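## Task

Place a single AA battery inside the bin labelled F, with every other object still on the table. No object may stick out over the rim of any bin, every bin must end up resting flat on the table, and the result must stay put without the robot holding anything in place.

## Robot and tools

ROBOT. Two Kinova Gen3 seven-joint arms, left_arm and right_arm, each ending in a Robotiq 2F-85 parallel gripper with a wrist camera. The names are labels only and say nothing about image sides. Scene frame: origin on the tabletop midway between the arms, +x out over the table, +z up, left_arm on the +y side. Base of left_arm at (+0.045, +0.319, 0) m, quat_wxyz (+0.995, 0, 0, -0.100); right_arm at (+0.056, -0.345, 0) m, quat_wxyz (+1.000, 0, 0, +0.026).

GRIPPER GEOMETRY. The fingers extend along the gripper's +z and close along its y axis. The reported end_effector_position is the spot between the pads when shut; closed fingertips stick out about 19 mm past it, open ones about 6 mm. Closing pushes the tips roughly 13 mm farther from the wrist, so keep that clearance above the table when gripping.

execute_actions. Argument actions: a list holding one item, or empty. Empty list ({"actions": []}) just reports the state. A move item is {"rows": [...], "steps": n} with n from 1 to 15 (default 15), each step 1/30 s; row k drives step k, and the final row repeats for any steps left over. A wait item is {"steps": n} with no rows, n up to 300; it returns once n steps have elapsed since the previous result, and your own reply time is counted in that. Optional pictures (boolean) turns the camera images on or off; they come by default. A refused call moves nothing.

ROW LAYOUT. Every row holds exactly 20 numbers covering both arms, even if one arm stays still: left_arm first (7 joint angles, then gripper position, force_limit, speed), then right_arm in the same 10-number order. Joint numbers are absolute target angles in radians, in the same column order as the Joint positions line, not offsets. Stated ranges per joint: waist -6.283 to 6.283, shoulder -2.250 to 2.250, upper arm roll -6.283 to 6.283, elbow -2.580 to 2.580, forearm roll -6.283 to 6.283, wrist pitch -2.100 to 2.100, wrist roll -6.283 to 6.283. A target more than 0.013 rad beyond a range end, and beyond the current angle, gets the call refused; the true stop may sit 0.013 rad either way, and requests past it are clipped, reported as "joint sent to its limit" (possibly about an earlier, still running move). Each step, a joint's sent target is held within 0.304 rad of its measured angle (waist, shoulder, upper arm roll, elbow) or 0.266 rad (the three wrist joints), and an arm's targets are pulled back if they would put the gripper more than 70 mm from where it is. So big moves need several calls; an arm can still be short of target when the result arrives. Joints are speed and acceleration limited and finish together.

GRIPPER NUMBERS, all three in [-1, 1], absolute settings. position: +1 fully open (85 mm), pads touch near -0.8, -1 closes until blocked. force_limit: pad force; on a 40 mm object after a slow close about 20 N at -1, 128 N at 0, 235 N at +1 (tiny or thin items get less). speed: about 20 mm/s at -1, 85 at 0, 150 at +1; a fast close adds up to about 12 N. Fingers that have stopped ignore new force or speed until the position number changes by at least 0.01. To leave a gripper alone, resend its previous three numbers; a 0 is a real command. To soften a grip, open first.

GRIP CHECK. Close with position -1 and keep it; object_status should read 2. Codes: 0 moving, 1 blocked while opening, 2 blocked while closing, 3 reached the target or pads met (a small item may still be in hand). Any new position resets it to 0 for a moment. If the object slips, the fingers re-close on their own, except after a grip at force_limit -1, where 2 persists even with nothing held. position_measured is in counts, not linear: 3 open, about 78 at 60 mm, 130 at 40 mm, 180 at 20 mm, 230 pads touching.

RESULTS. State line per arm: end_effector_position (m) and end_effector_quat_wxyz in the scene frame; the printed position can be off, more at long reach. Joint positions and Joint velocities: one block per arm (rad, rad/s). Joint torques: per joint, with fixed offsets and noise; a change at rest means contact or load. "joint command not followed": the clearance check altered or blocked joint targets on some steps, the rest of the row still ran. HELD: on that step your row was not sent, fully or partly. Between calls the arms keep heading to the last row's target until they settle or a step is HELD; only a new action makes them go on.

zoom_image: camera (cam_high, cam_left_wrist or cam_right_wrist) and region [x0, y0, x1, y1] in pixels of that camera's latest 672x504 image, origin top-left, at most 504 by 504. It enlarges that patch. read_manual(section="licences") only returns licence text. finished_scene(scene) closes the current scene by its number and grades it; it is final, so call it only once the object rests in its bin and the gripper has let go and moved clear.

AVOID. Knocking anything off the table (task fails), tipping or lifting a bin, leaving an item over a bin rim, dropping, slamming, and pressing hard. Keep the two arms from hitting or pushing each other. Contact torque reaching a joint's load limit (51.3 N m for the four big joints, 32.3 N m for the wrist joints, held weight included) stops that arm for 10 s. Holding loads warms motors: a MOTOR HOT line appears from 60 °C, and at 75 °C the arm goes limp and sinks (OVER-TEMPERATURE FAULT), so do not hold objects longer than needed. Brief outside tugs on held items or nudges to loose ones can occur; recheck after each move. Move smoothly and efficiently.

Each tool is called after "Call:" as name([rows], argument=value, ...), one row to a line, values as JSON.

## Session

Call:
execute_actions(actions=[])

Scene clock: 0.00 s of 4800.00 s.
left_arm: end_effector_position=(+0.2516, +0.5080, +0.3676) position_measured=3 object_status=3 end_effector_quat_wxyz=(-0.163, -0.117, +0.925, +0.324) | right_arm: end_effector_position=(+0.4489, -0.1642, +0.3025) position_measured=3 object_status=3 end_effector_quat_wxyz=(-0.297, +0.797, -0.326, -0.414)
Joint positions: left_arm=[-0.444  0.064  0.131  1.856 -0.652  1.612  1.816] | right_arm=[ 0.415  0.749 -0.569  1.39  -0.577  1.592  3.906]
Joint velocities: left_arm=[-0.     0.    -0.001  0.003  0.001 -0.    -0.   ] | right_arm=[ 0.    -0.     0.    -0.001 -0.     0.     0.   ]
Joint torques (N m, as the joint torque sensors report them, + toward a larger angle): no reading

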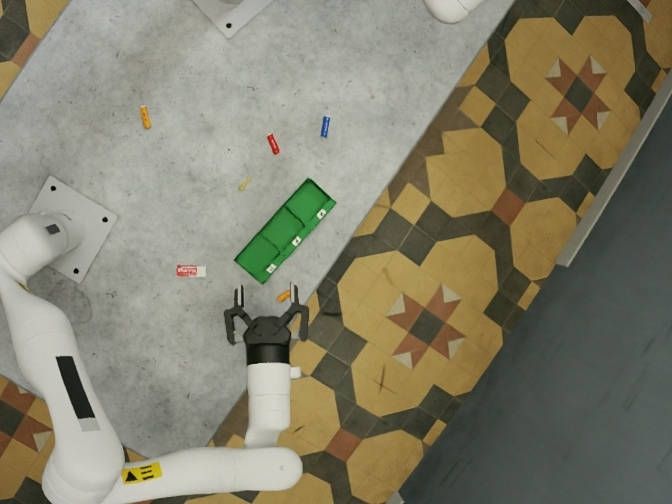

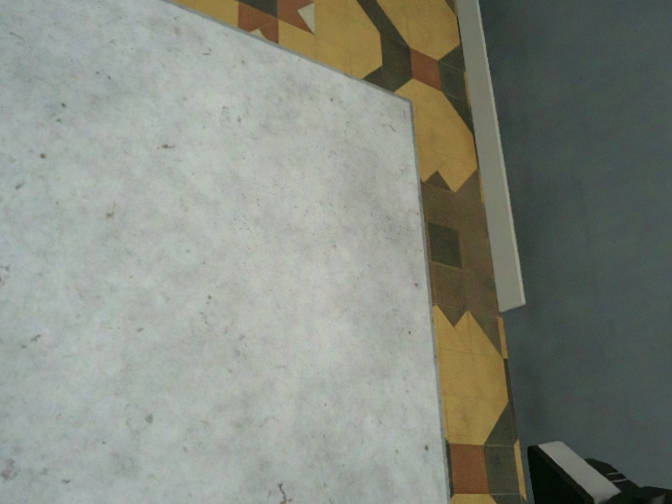

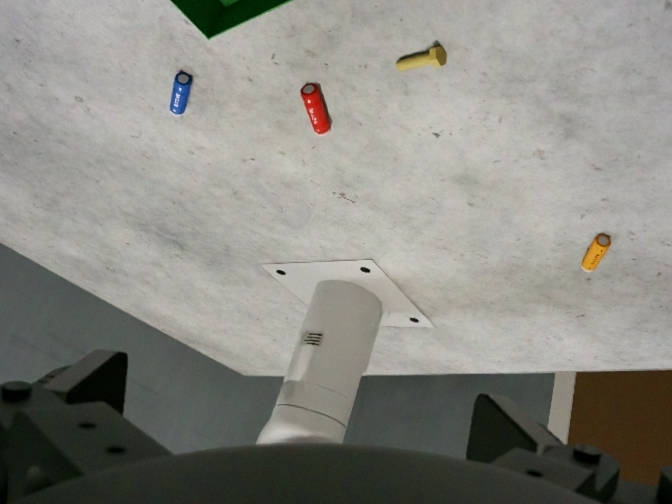

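Call:
zoom_image(camera="cam_high", region=[120, 90, 360, 310])

Call:
zoom_image(camera="cam_right_wrist", region=[150, 0, 650, 300])

Region (120, 90, 360, 310) of cam_high's 672x504 image, scaled by 2.100, with more detail than that image has; it fills the top 462 rows of this view, and the rest is white.

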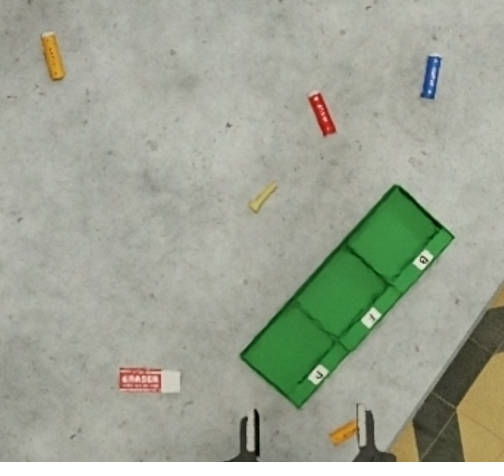

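Region (150, 0, 650, 300) of cam_right_wrist's 672x504 image, scaled by 1.008; it fills the top 302 rows of this view, and the rest is white.

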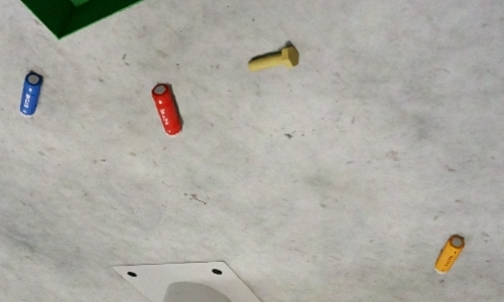

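Call:
zoom_image(camera="cam_high", region=[230, 170, 345, 290])

Call:
zoom_image(camera="cam_right_wrist", region=[150, 50, 350, 150])

Region (230, 170, 345, 290) of cam_high's 672x504 image, scaled by 4.200, with more detail than that image has; it fills the left 483 columns of this view, and the rest is white.

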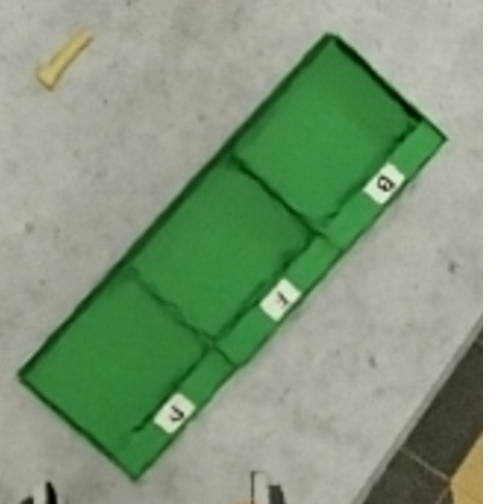

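Region (150, 50, 350, 150) of cam_right_wrist's 672x504 image, scaled by 2.520.

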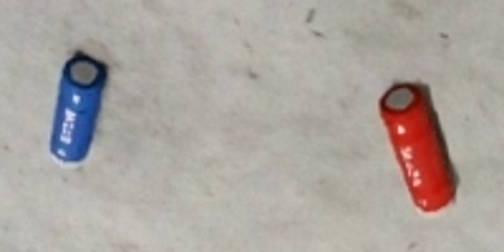

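Call:
execute_actions([
  {"rows": [[-0.444,0.064,0.131,1.856,-0.652,1.612,1.816,1,-1,0,-0.954,0.549,0,1.457,0,1.136,3.11,1,-1,0]], "steps": 15},
], pictures=false)

Call:
execute_actions([
  {"steps": 60},
])

Scene clock: 43.03 s of 4800.00 s.
left_arm: end_effector_position=(+0.2518, +0.5081, +0.3677) position_measured=3 object_status=3 end_effector_quat_wxyz=(-0.162, -0.117, +0.925, +0.324) | right_arm: end_effector_position=(+0.5153, -0.2098, +0.2006) position_measured=3 object_status=3 end_effector_quat_wxyz=(-0.056, +0.857, -0.498, -0.120)
Joint positions: left_arm=[-0.444  0.064  0.131  1.856 -0.652  1.612  1.816] | right_arm=[-0.048  0.574 -0.135  1.45  -0.183  1.23   3.512]
Joint velocities: left_arm=[ 0.    -0.001 -0.001 -0.001  0.001 -0.    -0.001] | right_arm=[-1.321 -0.155  0.969  0.052  1.128 -0.663 -1.178]
Joint torques (N m, as the joint torque sensors report them, + toward a larger angle): left_arm=[-0.42 -8.43 -0.23 -7.09 -2.06  1.07 -0.25] | right_arm=[ -1.49 -19.95  -2.94  -8.25  -1.15   0.84  -0.21]
Steps of this call (steps 1 to 90: nothing new was sent; then 39.53 s passed at rest; steps 91 to 105: all 15 steps of this action). Readings (joint positions | what the end effector reports):
91: left_arm=[-0.444 0.064 0.131 1.856 -0.652 1.612 1.816] | right_arm=[0.414 0.748 -0.568 1.391 -0.576 1.592 3.906] | left_arm position_measured=3 object_status=3 | right_arm position_measured=3 object_status=3
92: left_arm=[-0.444 0.064 0.131 1.856 -0.652 1.612 1.816] | right_arm=[0.407 0.743 -0.562 1.392 -0.572 1.587 3.902] | left_arm position_measured=3 object_status=3 | right_arm position_measured=3 object_status=3
94: left_arm=[-0.444 0.064 0.131 1.856 -0.652 1.612 1.816] | right_arm=[0.376 0.723 -0.536 1.398 -0.549 1.564 3.879] | left_arm position_measured=3 object_status=3 | right_arm position_measured=3 object_status=3
98: left_arm=[-0.444 0.064 0.131 1.856 -0.652 1.612 1.816] | right_arm=[0.249 0.648 -0.416 1.423 -0.443 1.458 3.772] | left_arm position_measured=3 object_status=3 | right_arm position_measured=3 object_status=3
105: the state above

Scene clock: 45.03 s of 4800.00 s.
left_arm: end_effector_position=(+0.2518, +0.5081, +0.3677) position_measured=3 object_status=3 end_effector_quat_wxyz=(-0.162, -0.117, +0.925, +0.324) | right_arm: end_effector_position=(+0.3471, +0.0678, +0.1999) position_measured=3 object_status=3 end_effector_quat_wxyz=(+0.000, +0.956, -0.294, -0.000)
Joint positions: left_arm=[-0.444  0.064  0.131  1.856 -0.652  1.612  1.816] | right_arm=[-0.954  0.549 -0.     1.457  0.     1.136  3.11 ]
Joint velocities: left_arm=[-0.    -0.001 -0.001  0.001  0.003 -0.     0.   ] | right_arm=[-0.003 -0.    -0.001 -0.     0.     0.001  0.001]
Joint torques (N m, as the joint torque sensors report them, + toward a larger angle): left_arm=[-0.27 -8.23 -0.16 -7.23 -2.14  0.93 -0.27] | right_arm=[  0.37 -19.21   0.07  -8.58   0.26   0.26  -0.37]
Steps of this call (steps 1 to 60: the robot went on to your last target). Readings (joint positions | what the end effector reports):
1: left_arm=[-0.444 0.064 0.131 1.856 -0.652 1.612 1.816] | right_arm=[-0.092 0.570 -0.106 1.451 -0.147 1.210 3.472] | left_arm position_measured=3 object_status=3 | right_arm position_measured=3 object_status=3
2: left_arm=[-0.444 0.064 0.131 1.856 -0.652 1.612 1.816] | right_arm=[-0.136 0.566 -0.082 1.452 -0.116 1.194 3.433] | left_arm position_measured=3 object_status=3 | right_arm position_measured=3 object_status=3
4: left_arm=[-0.444 0.064 0.131 1.856 -0.652 1.612 1.816] | right_arm=[-0.221 0.560 -0.049 1.454 -0.070 1.171 3.356] | left_arm position_measured=3 object_status=3 | right_arm position_measured=3 object_status=3
8: left_arm=[-0.444 0.064 0.131 1.856 -0.652 1.612 1.816] | right_arm=[-0.358 0.555 -0.021 1.455 -0.030 1.150 3.244] | left_arm position_measured=3 object_status=3 | right_arm position_measured=3 object_status=3
60: the state above
All arms were judged still, so your last target was given up. Only a new action makes them travel on or press farther. Fingers that are still opening or closing keep moving.

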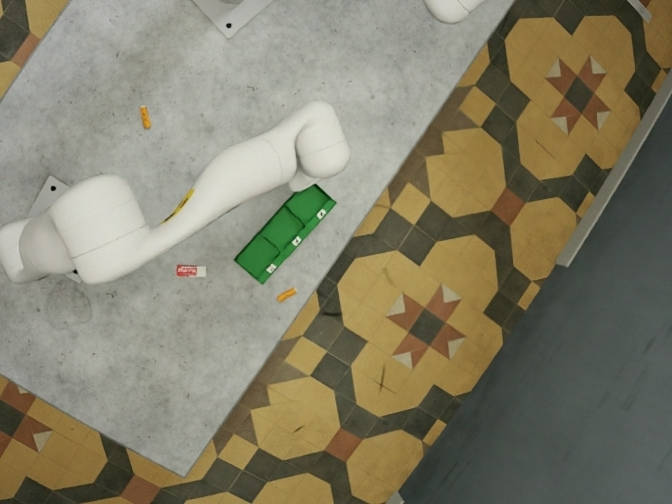

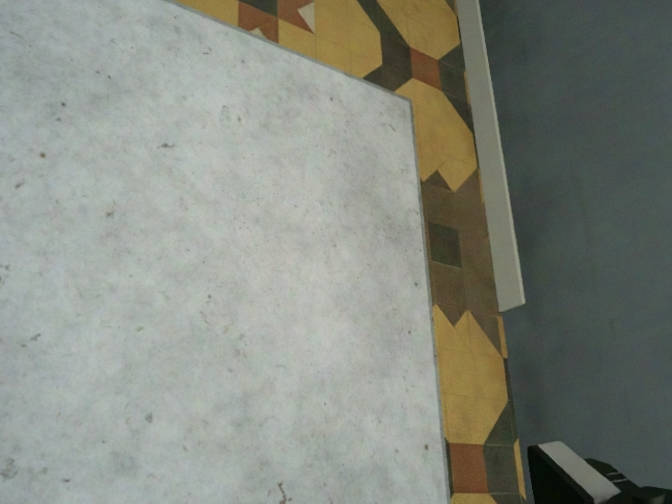

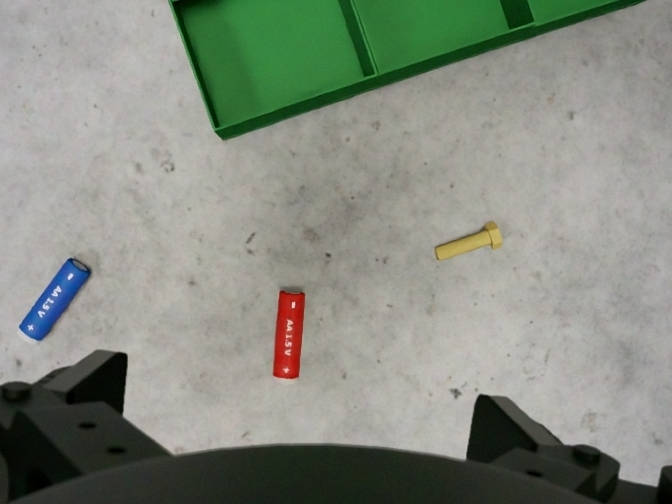

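Call:
execute_actions([
  {"rows": [[-0.444,0.064,0.131,1.856,-0.652,1.612,1.816,1,-1,0,-0.954,0.708,0,1.608,0,0.826,3.11,1,-1,0]], "steps": 15},
], pictures=false)

Call:
execute_actions([
  {"steps": 20},
])

Scene clock: 56.13 s of 4800.00 s.
left_arm: end_effector_position=(+0.2518, +0.5081, +0.3677) position_measured=3 object_status=3 end_effector_quat_wxyz=(-0.162, -0.117, +0.925, +0.324) | right_arm: end_effector_position=(+0.3474, +0.0683, +0.0812) position_measured=3 object_status=3 end_effector_quat_wxyz=(-0.001, +0.956, -0.294, +0.000)
Joint positions: left_arm=[-0.444  0.064  0.131  1.856 -0.652  1.612  1.816] | right_arm=[-0.954  0.706 -0.     1.608 -0.     0.826  3.11 ]
Joint velocities: left_arm=[ 0.     0.    -0.002 -0.001  0.     0.    -0.001] | right_arm=[ 0.001  0.02   0.002  0.006  0.    -0.012  0.001]
Joint torques (N m, as the joint torque sensors report them, + toward a larger angle): left_arm=[-0.33 -8.42 -0.27 -7.08 -1.94  1.21 -0.36] | right_arm=[  0.4  -19.99  -0.08  -6.74   0.2    0.24  -0.45]
Steps of this call (steps 1 to 90: nothing new was sent; then 7.60 s passed at rest; steps 91 to 105: all 15 steps of this action). Readings (joint positions | what the end effector reports):
91: left_arm=[-0.444 0.064 0.131 1.856 -0.652 1.612 1.816] | right_arm=[-0.954 0.550 0.000 1.458 0.000 1.135 3.110] | left_arm position_measured=3 object_status=3 | right_arm position_measured=3 object_status=3
92: left_arm=[-0.444 0.064 0.131 1.856 -0.652 1.612 1.816] | right_arm=[-0.954 0.556 0.000 1.462 0.000 1.126 3.110] | left_arm position_measured=3 object_status=3 | right_arm position_measured=3 object_status=3
94: left_arm=[-0.444 0.064 0.131 1.856 -0.652 1.612 1.816] | right_arm=[-0.954 0.585 0.000 1.487 0.000 1.081 3.110] | left_arm position_measured=3 object_status=3 | right_arm position_measured=3 object_status=3
98: left_arm=[-0.444 0.064 0.131 1.856 -0.652 1.612 1.816] | right_arm=[-0.954 0.662 -0.000 1.563 -0.000 0.925 3.110] | left_arm position_measured=3 object_status=3 | right_arm position_measured=3 object_status=3
105: the state above

Scene clock: 56.80 s of 4800.00 s.
left_arm: end_effector_position=(+0.2518, +0.5081, +0.3677) position_measured=3 object_status=3 end_effector_quat_wxyz=(-0.162, -0.117, +0.925, +0.324) | right_arm: end_effector_position=(+0.3471, +0.0679, +0.0800) position_measured=3 object_status=3 end_effector_quat_wxyz=(+0.000, +0.956, -0.294, -0.000)
Joint positions: left_arm=[-0.444  0.064  0.131  1.856 -0.652  1.612  1.816] | right_arm=[-0.954  0.708  0.     1.608  0.     0.826  3.11 ]
Joint velocities: left_arm=[ 0.001 -0.     0.    -0.001  0.    -0.     0.   ] | right_arm=[ 0.     0.    -0.     0.     0.     0.001 -0.   ]
Joint torques (N m, as the joint torque sensors report them, + toward a larger angle): left_arm=[-0.54 -8.46 -0.08 -7.14 -2.03  0.97 -0.26] | right_arm=[  0.53 -20.15   0.15  -6.97   0.15   0.3   -0.47]
Steps of this call (steps 1 to 15: the robot went on to your last target; steps 16 to 20: nothing new was sent). Readings (joint positions | what the end effector reports):
1: left_arm=[-0.444 0.064 0.131 1.856 -0.652 1.612 1.816] | right_arm=[-0.954 0.706 -0.000 1.608 0.000 0.826 3.110] | left_arm position_measured=3 object_status=3 | right_arm position_measured=3 object_status=3
2: left_arm=[-0.444 0.064 0.131 1.856 -0.652 1.612 1.816] | right_arm=[-0.954 0.707 -0.000 1.608 0.000 0.826 3.110] | left_arm position_measured=3 object_status=3 | right_arm position_measured=3 object_status=3
4: left_arm=[-0.444 0.064 0.131 1.856 -0.652 1.612 1.816] | right_arm=[-0.954 0.707 0.000 1.608 0.000 0.826 3.110] | left_arm position_measured=3 object_status=3 | right_arm position_measured=3 object_status=3
8: left_arm=[-0.444 0.064 0.131 1.856 -0.652 1.612 1.816] | right_arm=[-0.954 0.708 -0.000 1.608 -0.000 0.826 3.110] | left_arm position_measured=3 object_status=3 | right_arm position_measured=3 object_status=3
20: the state above
All arms were judged still, so your last target was given up. Only a new action makes them travel on or press farther. Fingers that are still opening or closing keep moving.

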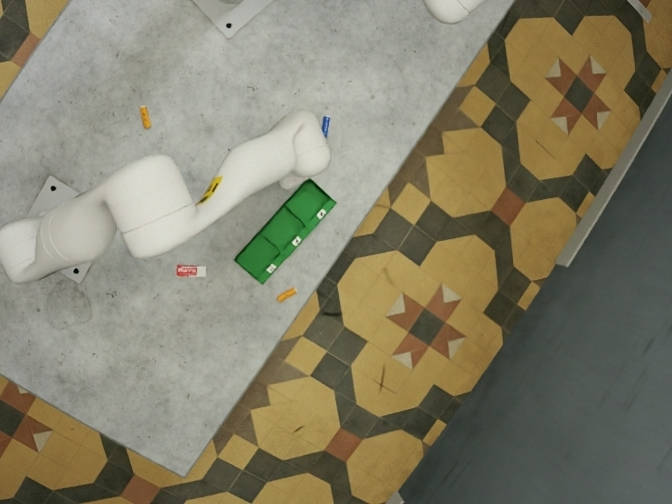

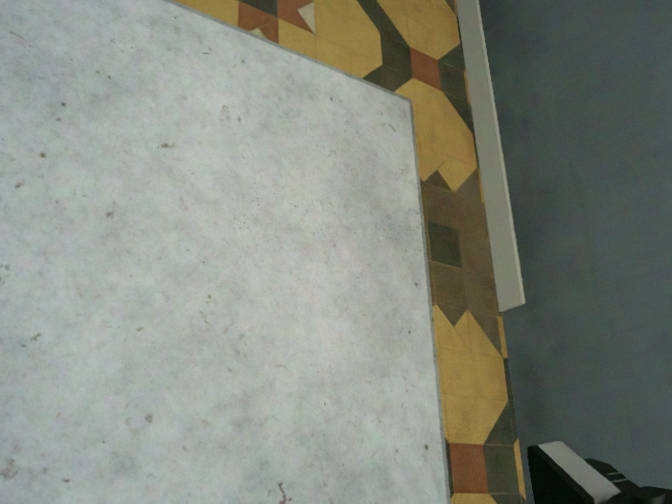

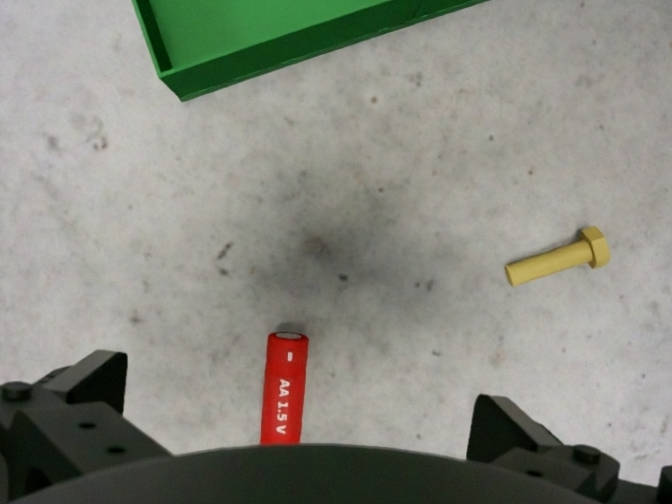

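Call:
execute_actions([
  {"rows": [[-0.444,0.064,0.131,1.856,-0.652,1.612,1.816,1,-1,0,-0.989,0.808,0,1.632,0,0.701,3.135,0.0,-1,0]], "steps": 15},
], pictures=false)

Call:
execute_actions([
  {"steps": 15},
])

Scene clock: 73.33 s of 4800.00 s.
left_arm: end_effector_position=(+0.2518, +0.5081, +0.3677) position_measured=3 object_status=3 end_effector_quat_wxyz=(-0.162, -0.117, +0.925, +0.324) | right_arm: end_effector_position=(+0.3341, +0.0802, +0.0246) position_measured=96 object_status=0 end_effector_quat_wxyz=(-0.001, +0.964, -0.265, +0.000)
Joint positions: left_arm=[-0.444  0.064  0.131  1.856 -0.652  1.612  1.816] | right_arm=[-0.989  0.807 -0.     1.632 -0.     0.701  3.135]
Joint velocities: left_arm=[ 0.    -0.    -0.001 -0.002  0.001  0.     0.   ] | right_arm=[-0.005  0.009  0.001 -0.    -0.    -0.001  0.   ]
Joint torques (N m, as the joint torque sensors report them, + toward a larger angle): left_arm=[-0.35 -8.37 -0.01 -7.08 -2.03  0.97 -0.29] | right_arm=[  0.69 -21.32   0.17  -6.26   0.19   0.37  -0.45]
Steps of this call (steps 1 to 90: nothing new was sent; then 13.03 s passed at rest; steps 91 to 105: all 15 steps of this action). Readings (joint positions | what the end effector reports):
91: left_arm=[-0.444 0.064 0.131 1.856 -0.652 1.612 1.816] | right_arm=[-0.955 0.709 0.000 1.608 0.000 0.825 3.110] | left_arm position_measured=3 object_status=3 | right_arm position_measured=3 object_status=0
92: left_arm=[-0.444 0.064 0.131 1.856 -0.652 1.612 1.816] | right_arm=[-0.957 0.715 0.001 1.609 0.000 0.819 3.111] | left_arm position_measured=3 object_status=3 | right_arm position_measured=4 object_status=0
94: left_arm=[-0.444 0.064 0.131 1.856 -0.652 1.612 1.816] | right_arm=[-0.967 0.745 0.001 1.615 0.000 0.785 3.118] | left_arm position_measured=3 object_status=3 | right_arm position_measured=15 object_status=0
98: left_arm=[-0.444 0.064 0.131 1.856 -0.652 1.612 1.816] | right_arm=[-0.987 0.801 -0.001 1.631 -0.000 0.708 3.134] | left_arm position_measured=3 object_status=3 | right_arm position_measured=43 object_status=0
105: the state above

Scene clock: 73.83 s of 4800.00 s.
left_arm: end_effector_position=(+0.2518, +0.5081, +0.3677) position_measured=3 object_status=3 end_effector_quat_wxyz=(-0.162, -0.117, +0.925, +0.324) | right_arm: end_effector_position=(+0.3339, +0.0801, +0.0241) position_measured=128 object_status=3 end_effector_quat_wxyz=(-0.000, +0.964, -0.265, +0.000)
Joint positions: left_arm=[-0.444  0.064  0.131  1.856 -0.652  1.612  1.816] | right_arm=[-0.989  0.808 -0.     1.632  0.     0.701  3.135]
Joint velocities: left_arm=[-0.001 -0.     0.    -0.001  0.001  0.     0.   ] | right_arm=[-0.     0.    -0.001 -0.002  0.    -0.001  0.001]
Joint torques (N m, as the joint torque sensors report them, + toward a larger angle): left_arm=[-0.31 -8.34 -0.32 -7.04 -2.09  0.98 -0.37] | right_arm=[  0.51 -20.93   0.22  -6.16   0.2    0.27  -0.38]
Steps of this call (steps 1 to 15: the robot went on to your last target). Readings (joint positions | what the end effector reports):
1: left_arm=[-0.444 0.064 0.131 1.856 -0.652 1.612 1.816] | right_arm=[-0.989 0.807 -0.000 1.632 -0.000 0.701 3.135] | left_arm position_measured=3 object_status=3 | right_arm position_measured=104 object_status=0
2: left_arm=[-0.444 0.064 0.131 1.856 -0.652 1.612 1.816] | right_arm=[-0.989 0.808 -0.000 1.632 -0.000 0.701 3.135] | left_arm position_measured=3 object_status=3 | right_arm position_measured=111 object_status=0
4: left_arm=[-0.444 0.064 0.131 1.856 -0.652 1.612 1.816] | right_arm=[-0.989 0.808 -0.000 1.632 -0.000 0.701 3.135] | left_arm position_measured=3 object_status=3 | right_arm position_measured=123 object_status=0
8: left_arm=[-0.444 0.064 0.131 1.856 -0.652 1.612 1.816] | right_arm=[-0.989 0.808 -0.000 1.632 -0.000 0.701 3.135] | left_arm position_measured=3 object_status=3 | right_arm position_measured=128 object_status=0
15: the state above
All arms were judged still, so your last target was given up. Only a new action makes them travel on or press farther. Fingers that are still opening or closing keep moving.

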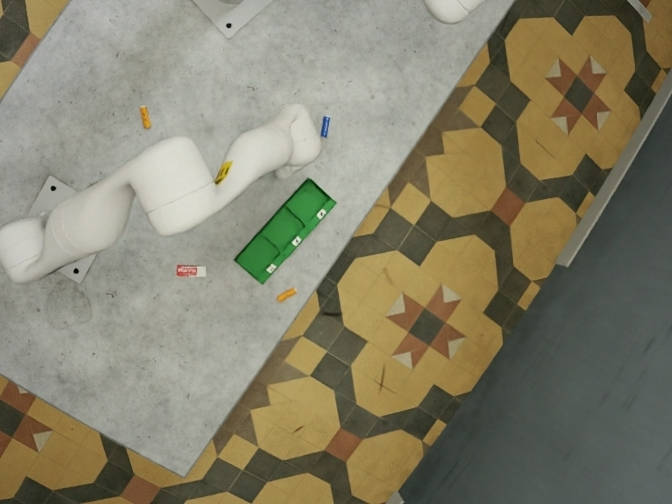

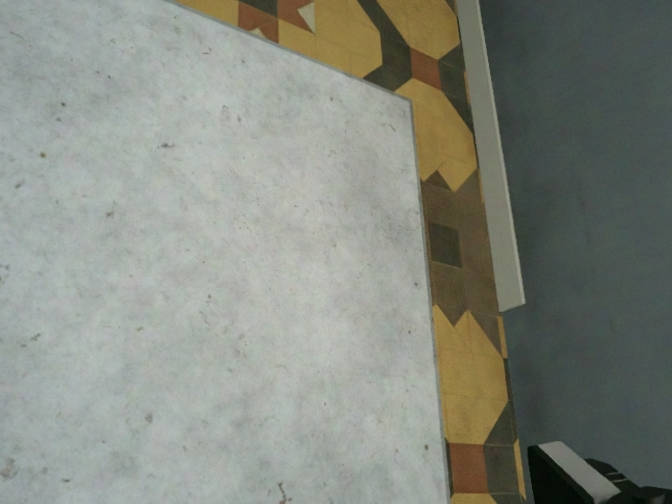

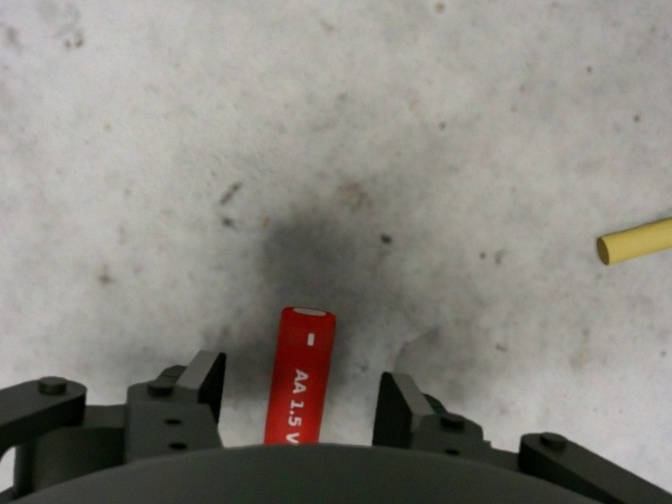

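Call:
execute_actions([
  {"rows": [[-0.444,0.064,0.131,1.856,-0.652,1.612,1.816,1,-1,0,-0.989,0.815,0,1.634,0,0.693,3.135,0.0,-1,0],[-0.444,0.064,0.131,1.856,-0.652,1.612,1.816,1,-1,0,-0.989,0.815,0,1.634,0,0.693,3.135,0.0,-1,0],[-0.444,0.064,0.131,1.856,-0.652,1.612,1.816,1,-1,0,-0.989,0.815,0,1.634,0,0.693,3.135,0.0,-1,0],[-0.444,0.064,0.131,1.856,-0.652,1.612,1.816,1,-1,0,-0.989,0.815,0,1.634,0,0.693,3.135,0.0,-1,0],[-0.444,0.064,0.131,1.856,-0.652,1.612,1.816,1,-1,0,-0.989,0.815,0,1.634,0,0.693,3.135,-1,-0.7,-0.5]], "steps": 15},
], pictures=false)

Call:
execute_actions([
  {"steps": 15},
])

Scene clock: 83.93 s of 4800.00 s.
left_arm: end_effector_position=(+0.2518, +0.5081, +0.3677) position_measured=3 object_status=3 end_effector_quat_wxyz=(-0.162, -0.117, +0.925, +0.324) | right_arm: end_effector_position=(+0.3337, +0.0797, +0.0202) position_measured=167 object_status=0 end_effector_quat_wxyz=(+0.000, +0.964, -0.265, -0.000)
Joint positions: left_arm=[-0.444  0.064  0.131  1.856 -0.652  1.612  1.816] | right_arm=[-0.989  0.815 -0.     1.634  0.     0.693  3.135]
Joint velocities: left_arm=[ 0.001 -0.     0.001  0.001  0.001 -0.    -0.001] | right_arm=[-0.     0.    -0.     0.001  0.     0.001 -0.001]
Joint torques (N m, as the joint torque sensors report them, + toward a larger angle): left_arm=[-0.34 -8.44 -0.1  -6.9  -2.14  0.92 -0.32] | right_arm=[  0.45 -21.11   0.24  -6.07   0.19   0.34  -0.47]
Steps of this call (steps 1 to 90: nothing new was sent; then 6.60 s passed at rest; steps 91 to 105: all 15 steps of this action). Readings (joint positions | what the end effector reports):
91: left_arm=[-0.444 0.064 0.131 1.856 -0.652 1.612 1.816] | right_arm=[-0.989 0.809 0.000 1.632 -0.000 0.700 3.135] | left_arm position_measured=3 object_status=3 | right_arm position_measured=128 object_status=3
92: left_arm=[-0.444 0.064 0.131 1.856 -0.652 1.612 1.816] | right_arm=[-0.989 0.812 0.000 1.633 0.000 0.697 3.135] | left_arm position_measured=3 object_status=3 | right_arm position_measured=128 object_status=3
94: left_arm=[-0.444 0.064 0.131 1.856 -0.652 1.612 1.816] | right_arm=[-0.989 0.814 -0.000 1.634 -0.000 0.694 3.135] | left_arm position_measured=3 object_status=3 | right_arm position_measured=128 object_status=3
98: left_arm=[-0.444 0.064 0.131 1.856 -0.652 1.612 1.816] | right_arm=[-0.989 0.815 -0.000 1.634 0.000 0.693 3.135] | left_arm position_measured=3 object_status=3 | right_arm position_measured=136 object_status=0
105: the state above

Scene clock: 84.43 s of 4800.00 s.
left_arm: end_effector_position=(+0.2518, +0.5081, +0.3677) position_measured=3 object_status=3 end_effector_quat_wxyz=(-0.162, -0.117, +0.925, +0.324) | right_arm: end_effector_position=(+0.3337, +0.0799, +0.0203) position_measured=198 object_status=2 end_effector_quat_wxyz=(-0.000, +0.964, -0.265, +0.000)
Joint positions: left_arm=[-0.444  0.064  0.131  1.856 -0.652  1.612  1.816] | right_arm=[-0.989  0.815  0.     1.634 -0.     0.693  3.135]
Joint velocities: left_arm=[ 0.001 -0.001 -0.001  0.001  0.001  0.     0.001] | right_arm=[-0.001 -0.     0.002 -0.001  0.    -0.     0.   ]
Joint torques (N m, as the joint torque sensors report them, + toward a larger angle): left_arm=[-0.68 -8.39 -0.08 -6.99 -2.05  1.16 -0.33] | right_arm=[  0.4  -20.73   0.22  -6.12   0.21   0.27  -0.41]
Steps of this call (steps 1 to 15: the robot went on to your last target). Readings (joint positions | what the end effector reports):
1: left_arm=[-0.444 0.064 0.131 1.856 -0.652 1.612 1.816] | right_arm=[-0.989 0.815 0.000 1.634 0.000 0.693 3.135] | left_arm position_measured=3 object_status=3 | right_arm position_measured=172 object_status=0
2: left_arm=[-0.444 0.064 0.131 1.856 -0.652 1.612 1.816] | right_arm=[-0.989 0.815 -0.000 1.634 0.000 0.693 3.135] | left_arm position_measured=3 object_status=3 | right_arm position_measured=177 object_status=0
4: left_arm=[-0.444 0.064 0.131 1.856 -0.652 1.612 1.816] | right_arm=[-0.989 0.815 0.000 1.634 -0.000 0.693 3.135] | left_arm position_measured=3 object_status=3 | right_arm position_measured=186 object_status=0
8: left_arm=[-0.444 0.064 0.131 1.856 -0.652 1.612 1.816] | right_arm=[-0.989 0.815 0.000 1.634 -0.000 0.693 3.135] | left_arm position_measured=3 object_status=3 | right_arm position_measured=198 object_status=0
15: the state above
All arms were judged still, so your last target was given up. Only a new action makes them travel on or press farther. Fingers that are still opening or closing keep moving.

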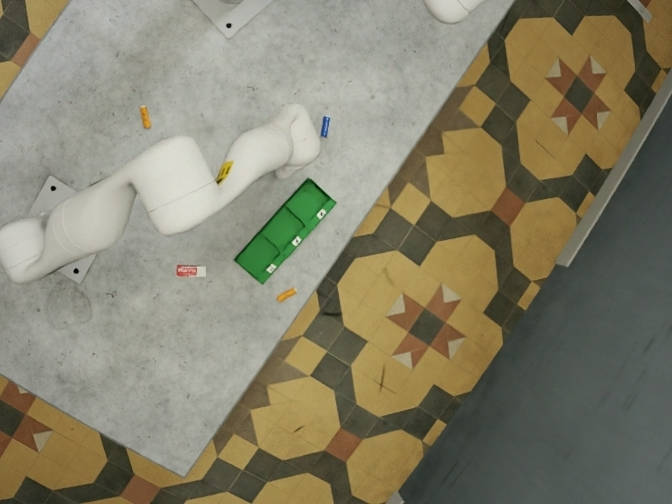

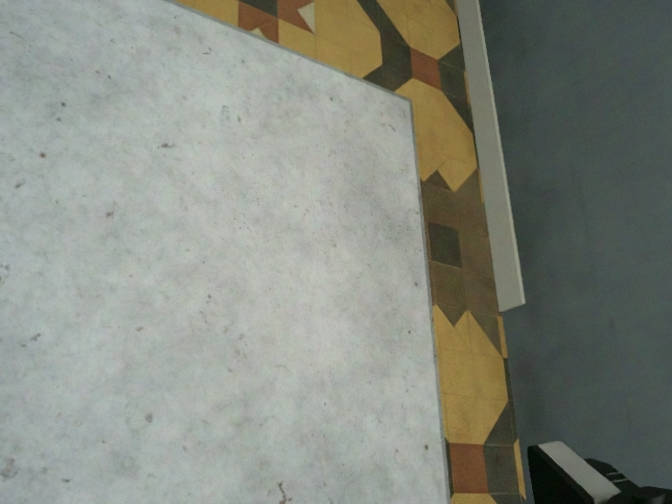

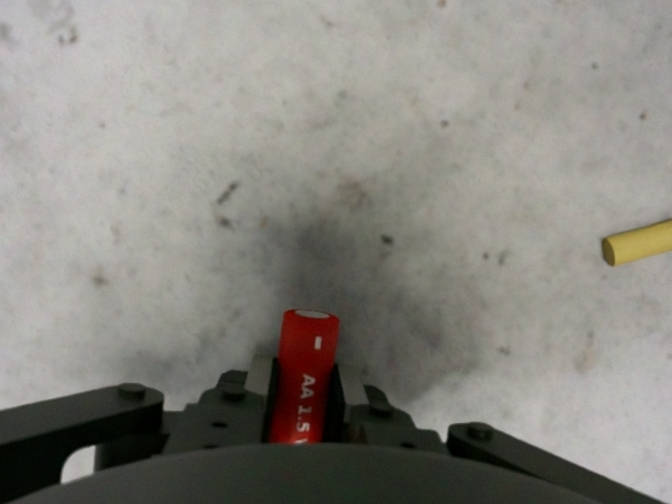

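Call:
execute_actions([
  {"rows": [[-0.444,0.064,0.131,1.856,-0.652,1.612,1.816,1,-1,0,-0.989,0.617,0,1.629,0,0.895,3.135,-1,-0.7,-0.5]], "steps": 11},
], pictures=false)

Call:
execute_actions([
  {"rows": [[-0.444,0.064,0.131,1.856,-0.652,1.612,1.816,1,-1,0,-0.600,0.617,0,1.629,0,0.895,3.88,-1,-0.7,-0.5]], "steps": 15},
], pictures=false)

Call:
execute_actions([
  {"steps": 25},
])

Scene clock: 102.60 s of 4800.00 s.
left_arm: end_effector_position=(+0.2518, +0.5081, +0.3677) position_measured=3 object_status=3 end_effector_quat_wxyz=(-0.162, -0.117, +0.925, +0.324) | right_arm: end_effector_position=(+0.3255, +0.0657, +0.1138) position_measured=198 object_status=2 end_effector_quat_wxyz=(+0.001, +0.964, -0.265, -0.000)
Joint positions: left_arm=[-0.444  0.064  0.131  1.856 -0.652  1.612  1.816] | right_arm=[-0.989  0.63   0.     1.628  0.     0.884  3.135]
Joint velocities: left_arm=[ 0.001 -0.     0.001 -0.001  0.001  0.    -0.001] | right_arm=[ 0.002 -0.247  0.002 -0.01   0.     0.303  0.001]
Joint torques (N m, as the joint torque sensors report them, + toward a larger angle): left_arm=[-0.25 -8.39 -0.29 -7.16 -2.03  1.01 -0.28] | right_arm=[  0.05 -14.58   0.    -6.39   0.22  -0.06  -0.41]
Steps of this call (steps 1 to 90: nothing new was sent; then 14.80 s passed at rest; steps 91 to 101: all 11 steps of this action). Readings (joint positions | what the end effector reports):
91: left_arm=[-0.444 0.064 0.131 1.856 -0.652 1.612 1.816] | right_arm=[-0.989 0.813 -0.000 1.634 -0.000 0.694 3.135] | left_arm position_measured=3 object_status=3 | right_arm position_measured=198 object_status=2
92: left_arm=[-0.444 0.064 0.131 1.856 -0.652 1.612 1.816] | right_arm=[-0.989 0.807 -0.000 1.634 -0.000 0.699 3.135] | left_arm position_measured=3 object_status=3 | right_arm position_measured=198 object_status=2
94: left_arm=[-0.444 0.064 0.131 1.856 -0.652 1.612 1.816] | right_arm=[-0.989 0.778 -0.000 1.634 -0.000 0.726 3.135] | left_arm position_measured=3 object_status=3 | right_arm position_measured=198 object_status=2
98: left_arm=[-0.444 0.064 0.131 1.856 -0.652 1.612 1.816] | right_arm=[-0.989 0.676 -0.000 1.630 0.000 0.831 3.135] | left_arm position_measured=3 object_status=3 | right_arm position_measured=198 object_status=2
101: the state above

Scene clock: 103.10 s of 4800.00 s.
left_arm: end_effector_position=(+0.2518, +0.5081, +0.3677) position_measured=3 object_status=3 end_effector_quat_wxyz=(-0.162, -0.117, +0.925, +0.324) | right_arm: end_effector_position=(+0.4390, -0.0396, +0.1196) position_measured=198 object_status=2 end_effector_quat_wxyz=(+0.000, +0.971, -0.241, +0.001)
Joint positions: left_arm=[-0.444  0.064  0.131  1.856 -0.652  1.612  1.816] | right_arm=[-0.674  0.619  0.001  1.629  0.001  0.894  3.501]
Joint velocities: left_arm=[ 0.001  0.    -0.     0.    -0.    -0.    -0.   ] | right_arm=[ 0.476 -0.011  0.008  0.002  0.001  0.005  1.216]
Joint torques (N m, as the joint torque sensors report them, + toward a larger angle): left_arm=[-0.39 -8.48 -0.25 -7.11 -2.15  1.03 -0.35] | right_arm=[ -2.06 -19.34  -1.69  -7.42  -0.23   0.25  -0.37]
Steps of this call (steps 1 to 15: all 15 steps of this action). Readings (joint positions | what the end effector reports):
1: left_arm=[-0.444 0.064 0.131 1.856 -0.652 1.612 1.816] | right_arm=[-0.988 0.625 -0.000 1.628 -0.000 0.891 3.136] | left_arm position_measured=3 object_status=3 | right_arm position_measured=198 object_status=2
2: left_arm=[-0.444 0.064 0.131 1.856 -0.652 1.612 1.816] | right_arm=[-0.981 0.624 -0.002 1.628 -0.001 0.892 3.141] | left_arm position_measured=3 object_status=3 | right_arm position_measured=198 object_status=2
4: left_arm=[-0.444 0.064 0.131 1.856 -0.652 1.612 1.816] | right_arm=[-0.952 0.623 -0.003 1.628 -0.001 0.892 3.165] | left_arm position_measured=3 object_status=3 | right_arm position_measured=198 object_status=2
8: left_arm=[-0.444 0.064 0.131 1.856 -0.652 1.612 1.816] | right_arm=[-0.846 0.621 -0.001 1.628 -0.000 0.893 3.257] | left_arm position_measured=3 object_status=3 | right_arm position_measured=198 object_status=2
15: the state above

Scene clock: 103.93 s of 4800.00 s.
left_arm: end_effector_position=(+0.2518, +0.5081, +0.3677) position_measured=3 object_status=3 end_effector_quat_wxyz=(-0.162, -0.117, +0.925, +0.324) | right_arm: end_effector_position=(+0.4598, -0.0681, +0.1202) position_measured=198 object_status=2 end_effector_quat_wxyz=(-0.000, +0.996, -0.090, +0.000)
Joint positions: left_arm=[-0.444  0.064  0.131  1.856 -0.652  1.612  1.816] | right_arm=[-0.6    0.617  0.     1.629  0.     0.895  3.88 ]
Joint velocities: left_arm=[ 0.    -0.001  0.003 -0.001 -0.001 -0.     0.001] | right_arm=[ 0.001 -0.     0.001  0.    -0.    -0.001 -0.001]
Joint torques (N m, as the joint torque sensors report them, + toward a larger angle): left_arm=[-0.46 -8.63 -0.13 -7.09 -2.07  1.09 -0.29] | right_arm=[  0.41 -19.38   0.03  -7.52   0.18   0.32  -0.35]
Steps of this call (steps 1 to 25: the robot went on to your last target). Readings (joint positions | what the end effector reports):
1: left_arm=[-0.444 0.064 0.131 1.856 -0.652 1.612 1.816] | right_arm=[-0.659 0.618 0.002 1.629 0.001 0.895 3.542] | left_arm position_measured=3 object_status=3 | right_arm position_measured=198 object_status=2
2: left_arm=[-0.444 0.064 0.131 1.856 -0.652 1.612 1.816] | right_arm=[-0.648 0.618 0.001 1.629 0.001 0.895 3.582] | left_arm position_measured=3 object_status=3 | right_arm position_measured=198 object_status=2
4: left_arm=[-0.444 0.064 0.131 1.856 -0.652 1.612 1.816] | right_arm=[-0.630 0.618 0.001 1.629 0.000 0.895 3.664] | left_arm position_measured=3 object_status=3 | right_arm position_measured=198 object_status=2
8: left_arm=[-0.444 0.064 0.131 1.856 -0.652 1.612 1.816] | right_arm=[-0.608 0.617 0.000 1.629 0.000 0.895 3.823] | left_arm position_measured=3 object_status=3 | right_arm position_measured=198 object_status=2
25: the state above

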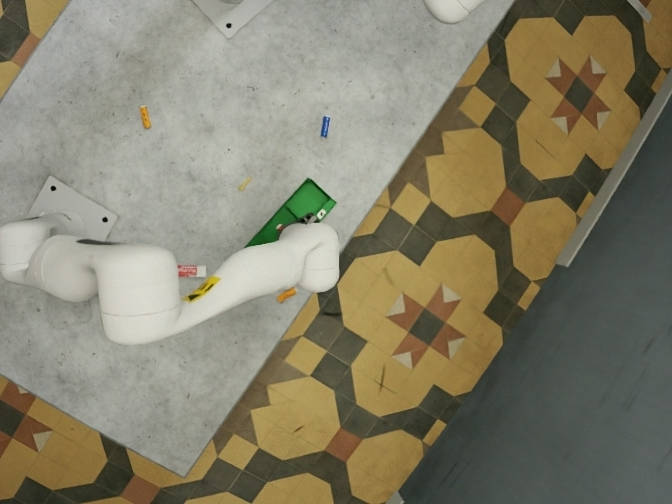

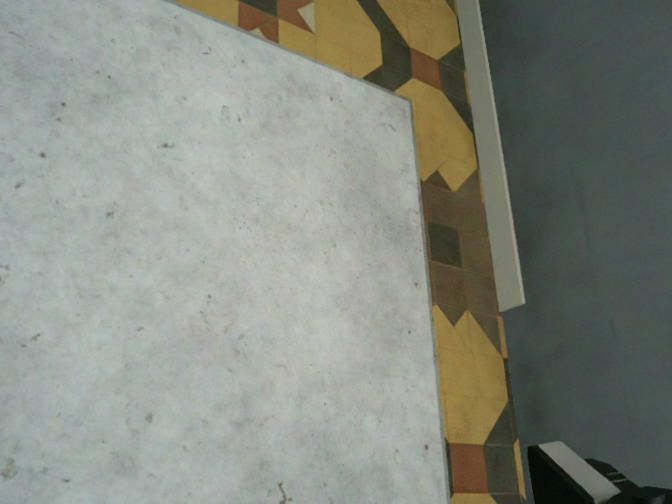

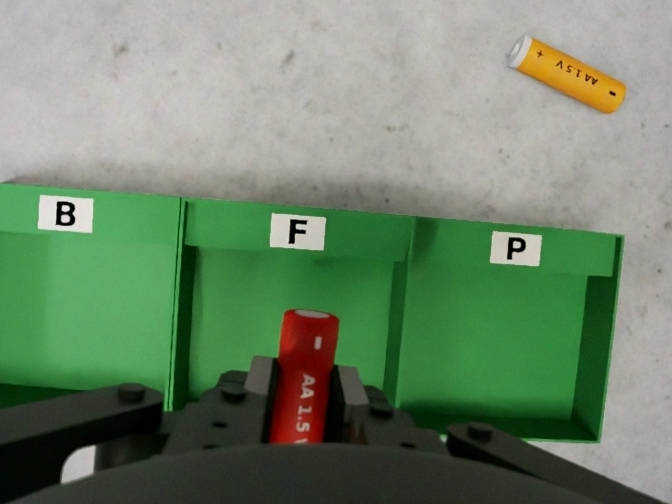

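Call:
execute_actions([
  {"rows": [[-0.444,0.064,0.131,1.856,-0.652,1.612,1.816,1,-1,0,-0.596,0.708,0,1.652,0,0.781,3.92,-1,-0.7,-0.5]], "steps": 15},
])

Scene clock: 122.33 s of 4800.00 s.
left_arm: end_effector_position=(+0.2518, +0.5081, +0.3677) position_measured=3 object_status=3 end_effector_quat_wxyz=(-0.162, -0.117, +0.925, +0.324) | right_arm: end_effector_position=(+0.4644, -0.0660, +0.0694) position_measured=198 object_status=2 end_effector_quat_wxyz=(+0.000, +0.997, -0.072, -0.001)
Joint positions: left_arm=[-0.444  0.064  0.131  1.856 -0.652  1.612  1.816] | right_arm=[-0.596  0.709 -0.001  1.653 -0.001  0.782  3.92 ]
Joint velocities: left_arm=[-0.001 -0.     0.001 -0.002  0.001 -0.    -0.   ] | right_arm=[-0.009  0.036 -0.019  0.027 -0.016  0.019  0.001]
Joint torques (N m, as the joint torque sensors report them, + toward a larger angle): left_arm=[-0.35 -8.36 -0.23 -6.87 -1.93  0.96 -0.32] | right_arm=[  1.49 -23.68   1.7   -9.61   0.9   -0.68  -0.48]
Steps of this call (steps 1 to 15: the robot went on to your last target; steps 16 to 90: nothing new was sent; then 14.90 s passed at rest; steps 91 to 105: all 15 steps of this action). Readings (joint positions | what the end effector reports):
91: left_arm=[-0.444 0.064 0.131 1.856 -0.652 1.612 1.816] | right_arm=[-0.600 0.618 -0.000 1.629 -0.000 0.894 3.880] | left_arm position_measured=3 object_status=3 | right_arm position_measured=198 object_status=2
92: left_arm=[-0.444 0.064 0.131 1.856 -0.652 1.612 1.816] | right_arm=[-0.600 0.625 -0.000 1.630 -0.000 0.888 3.882] | left_arm position_measured=3 object_status=3 | right_arm position_measured=198 object_status=2
94: left_arm=[-0.444 0.064 0.131 1.856 -0.652 1.612 1.816] | right_arm=[-0.598 0.654 -0.000 1.636 -0.000 0.854 3.894] | left_arm position_measured=3 object_status=3 | right_arm position_measured=198 object_status=2
98: left_arm=[-0.444 0.064 0.131 1.856 -0.652 1.612 1.816] | right_arm=[-0.596 0.703 0.000 1.652 0.000 0.786 3.919] | left_arm position_measured=3 object_status=3 | right_arm position_measured=198 object_status=2
105: the state above

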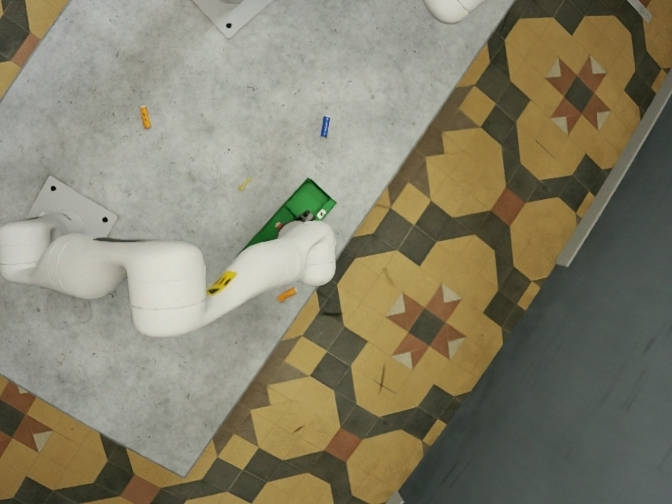

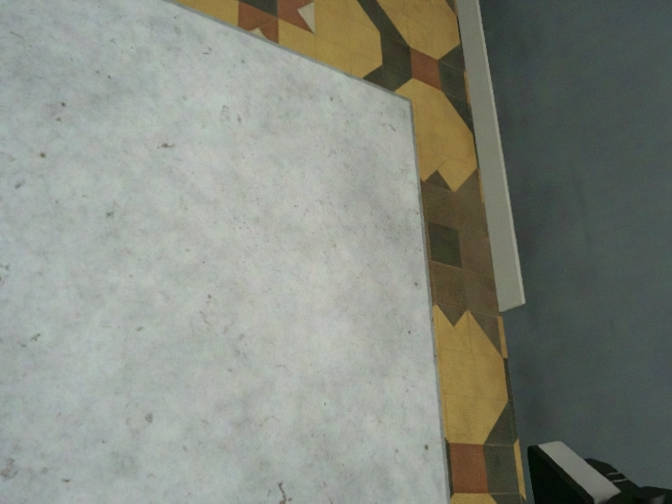

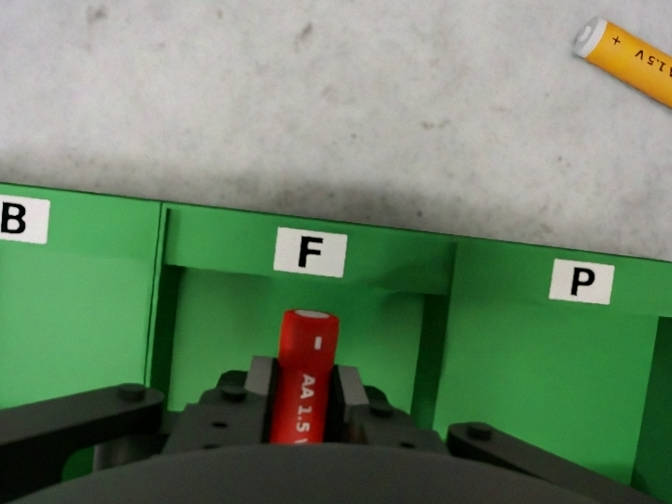

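Call:
execute_actions([
  {"rows": [[-0.444,0.064,0.131,1.856,-0.652,1.612,1.816,1,-1,0,-0.596,0.784,0,1.677,0,0.680,3.92,-1,-0.7,-0.5]], "steps": 15},
])

Scene clock: 131.10 s of 4800.00 s.
left_arm: end_effector_position=(+0.2518, +0.5081, +0.3677) position_measured=3 object_status=3 end_effector_quat_wxyz=(-0.162, -0.117, +0.925, +0.324) | right_arm: end_effector_position=(+0.4659, -0.0660, +0.0274) position_measured=198 object_status=2 end_effector_quat_wxyz=(-0.000, +0.997, -0.072, +0.000)
Joint positions: left_arm=[-0.444  0.064  0.131  1.856 -0.652  1.612  1.816] | right_arm=[-0.596  0.783  0.     1.677  0.     0.68   3.92 ]
Joint velocities: left_arm=[-0.     0.     0.001 -0.001 -0.    -0.    -0.001] | right_arm=[ 0.001  0.005  0.001  0.001 -0.    -0.    -0.002]
Joint torques (N m, as the joint torque sensors report them, + toward a larger angle): left_arm=[-0.31 -8.5  -0.01 -7.11 -2.06  1.05 -0.28] | right_arm=[  0.34 -20.98   0.2   -6.15   0.16   0.24  -0.45]
Steps of this call (steps 1 to 15: the robot went on to your last target; steps 16 to 90: nothing new was sent; then 5.27 s passed at rest; steps 91 to 105: all 15 steps of this action). Readings (joint positions | what the end effector reports):
91: left_arm=[-0.444 0.064 0.131 1.856 -0.652 1.612 1.816] | right_arm=[-0.596 0.709 0.000 1.652 -0.000 0.780 3.920] | left_arm position_measured=3 object_status=3 | right_arm position_measured=198 object_status=2
92: left_arm=[-0.444 0.064 0.131 1.856 -0.652 1.612 1.816] | right_arm=[-0.596 0.715 0.000 1.653 0.000 0.773 3.920] | left_arm position_measured=3 object_status=3 | right_arm position_measured=198 object_status=2
94: left_arm=[-0.444 0.064 0.131 1.856 -0.652 1.612 1.816] | right_arm=[-0.596 0.744 0.000 1.662 0.000 0.738 3.920] | left_arm position_measured=3 object_status=3 | right_arm position_measured=198 object_status=2
98: left_arm=[-0.444 0.064 0.131 1.856 -0.652 1.612 1.816] | right_arm=[-0.596 0.780 -0.000 1.677 -0.000 0.683 3.920] | left_arm position_measured=3 object_status=3 | right_arm position_measured=198 object_status=2
105: the state above

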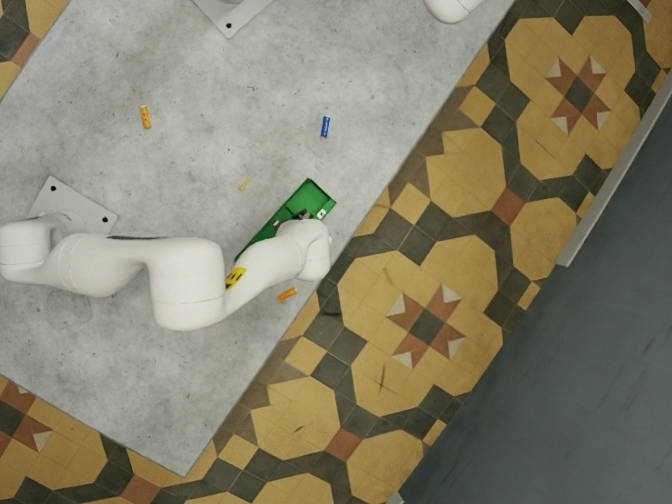

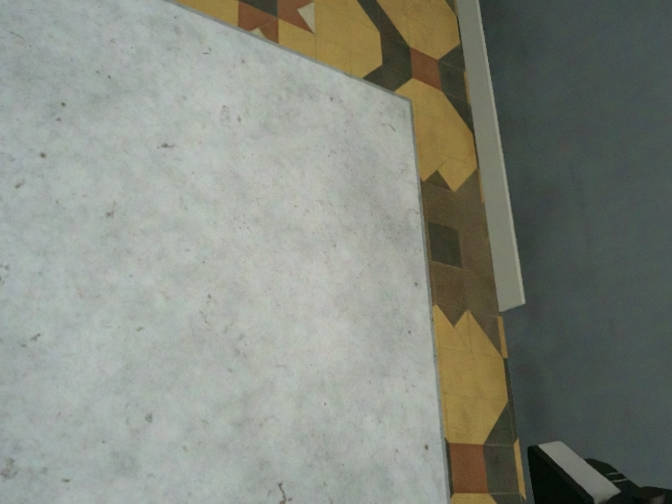

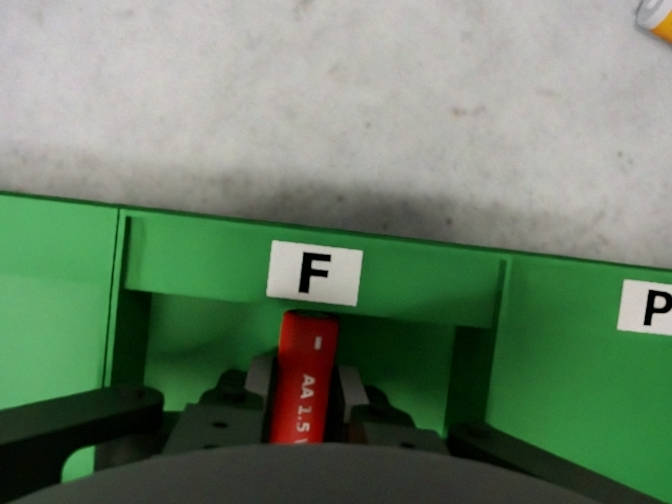

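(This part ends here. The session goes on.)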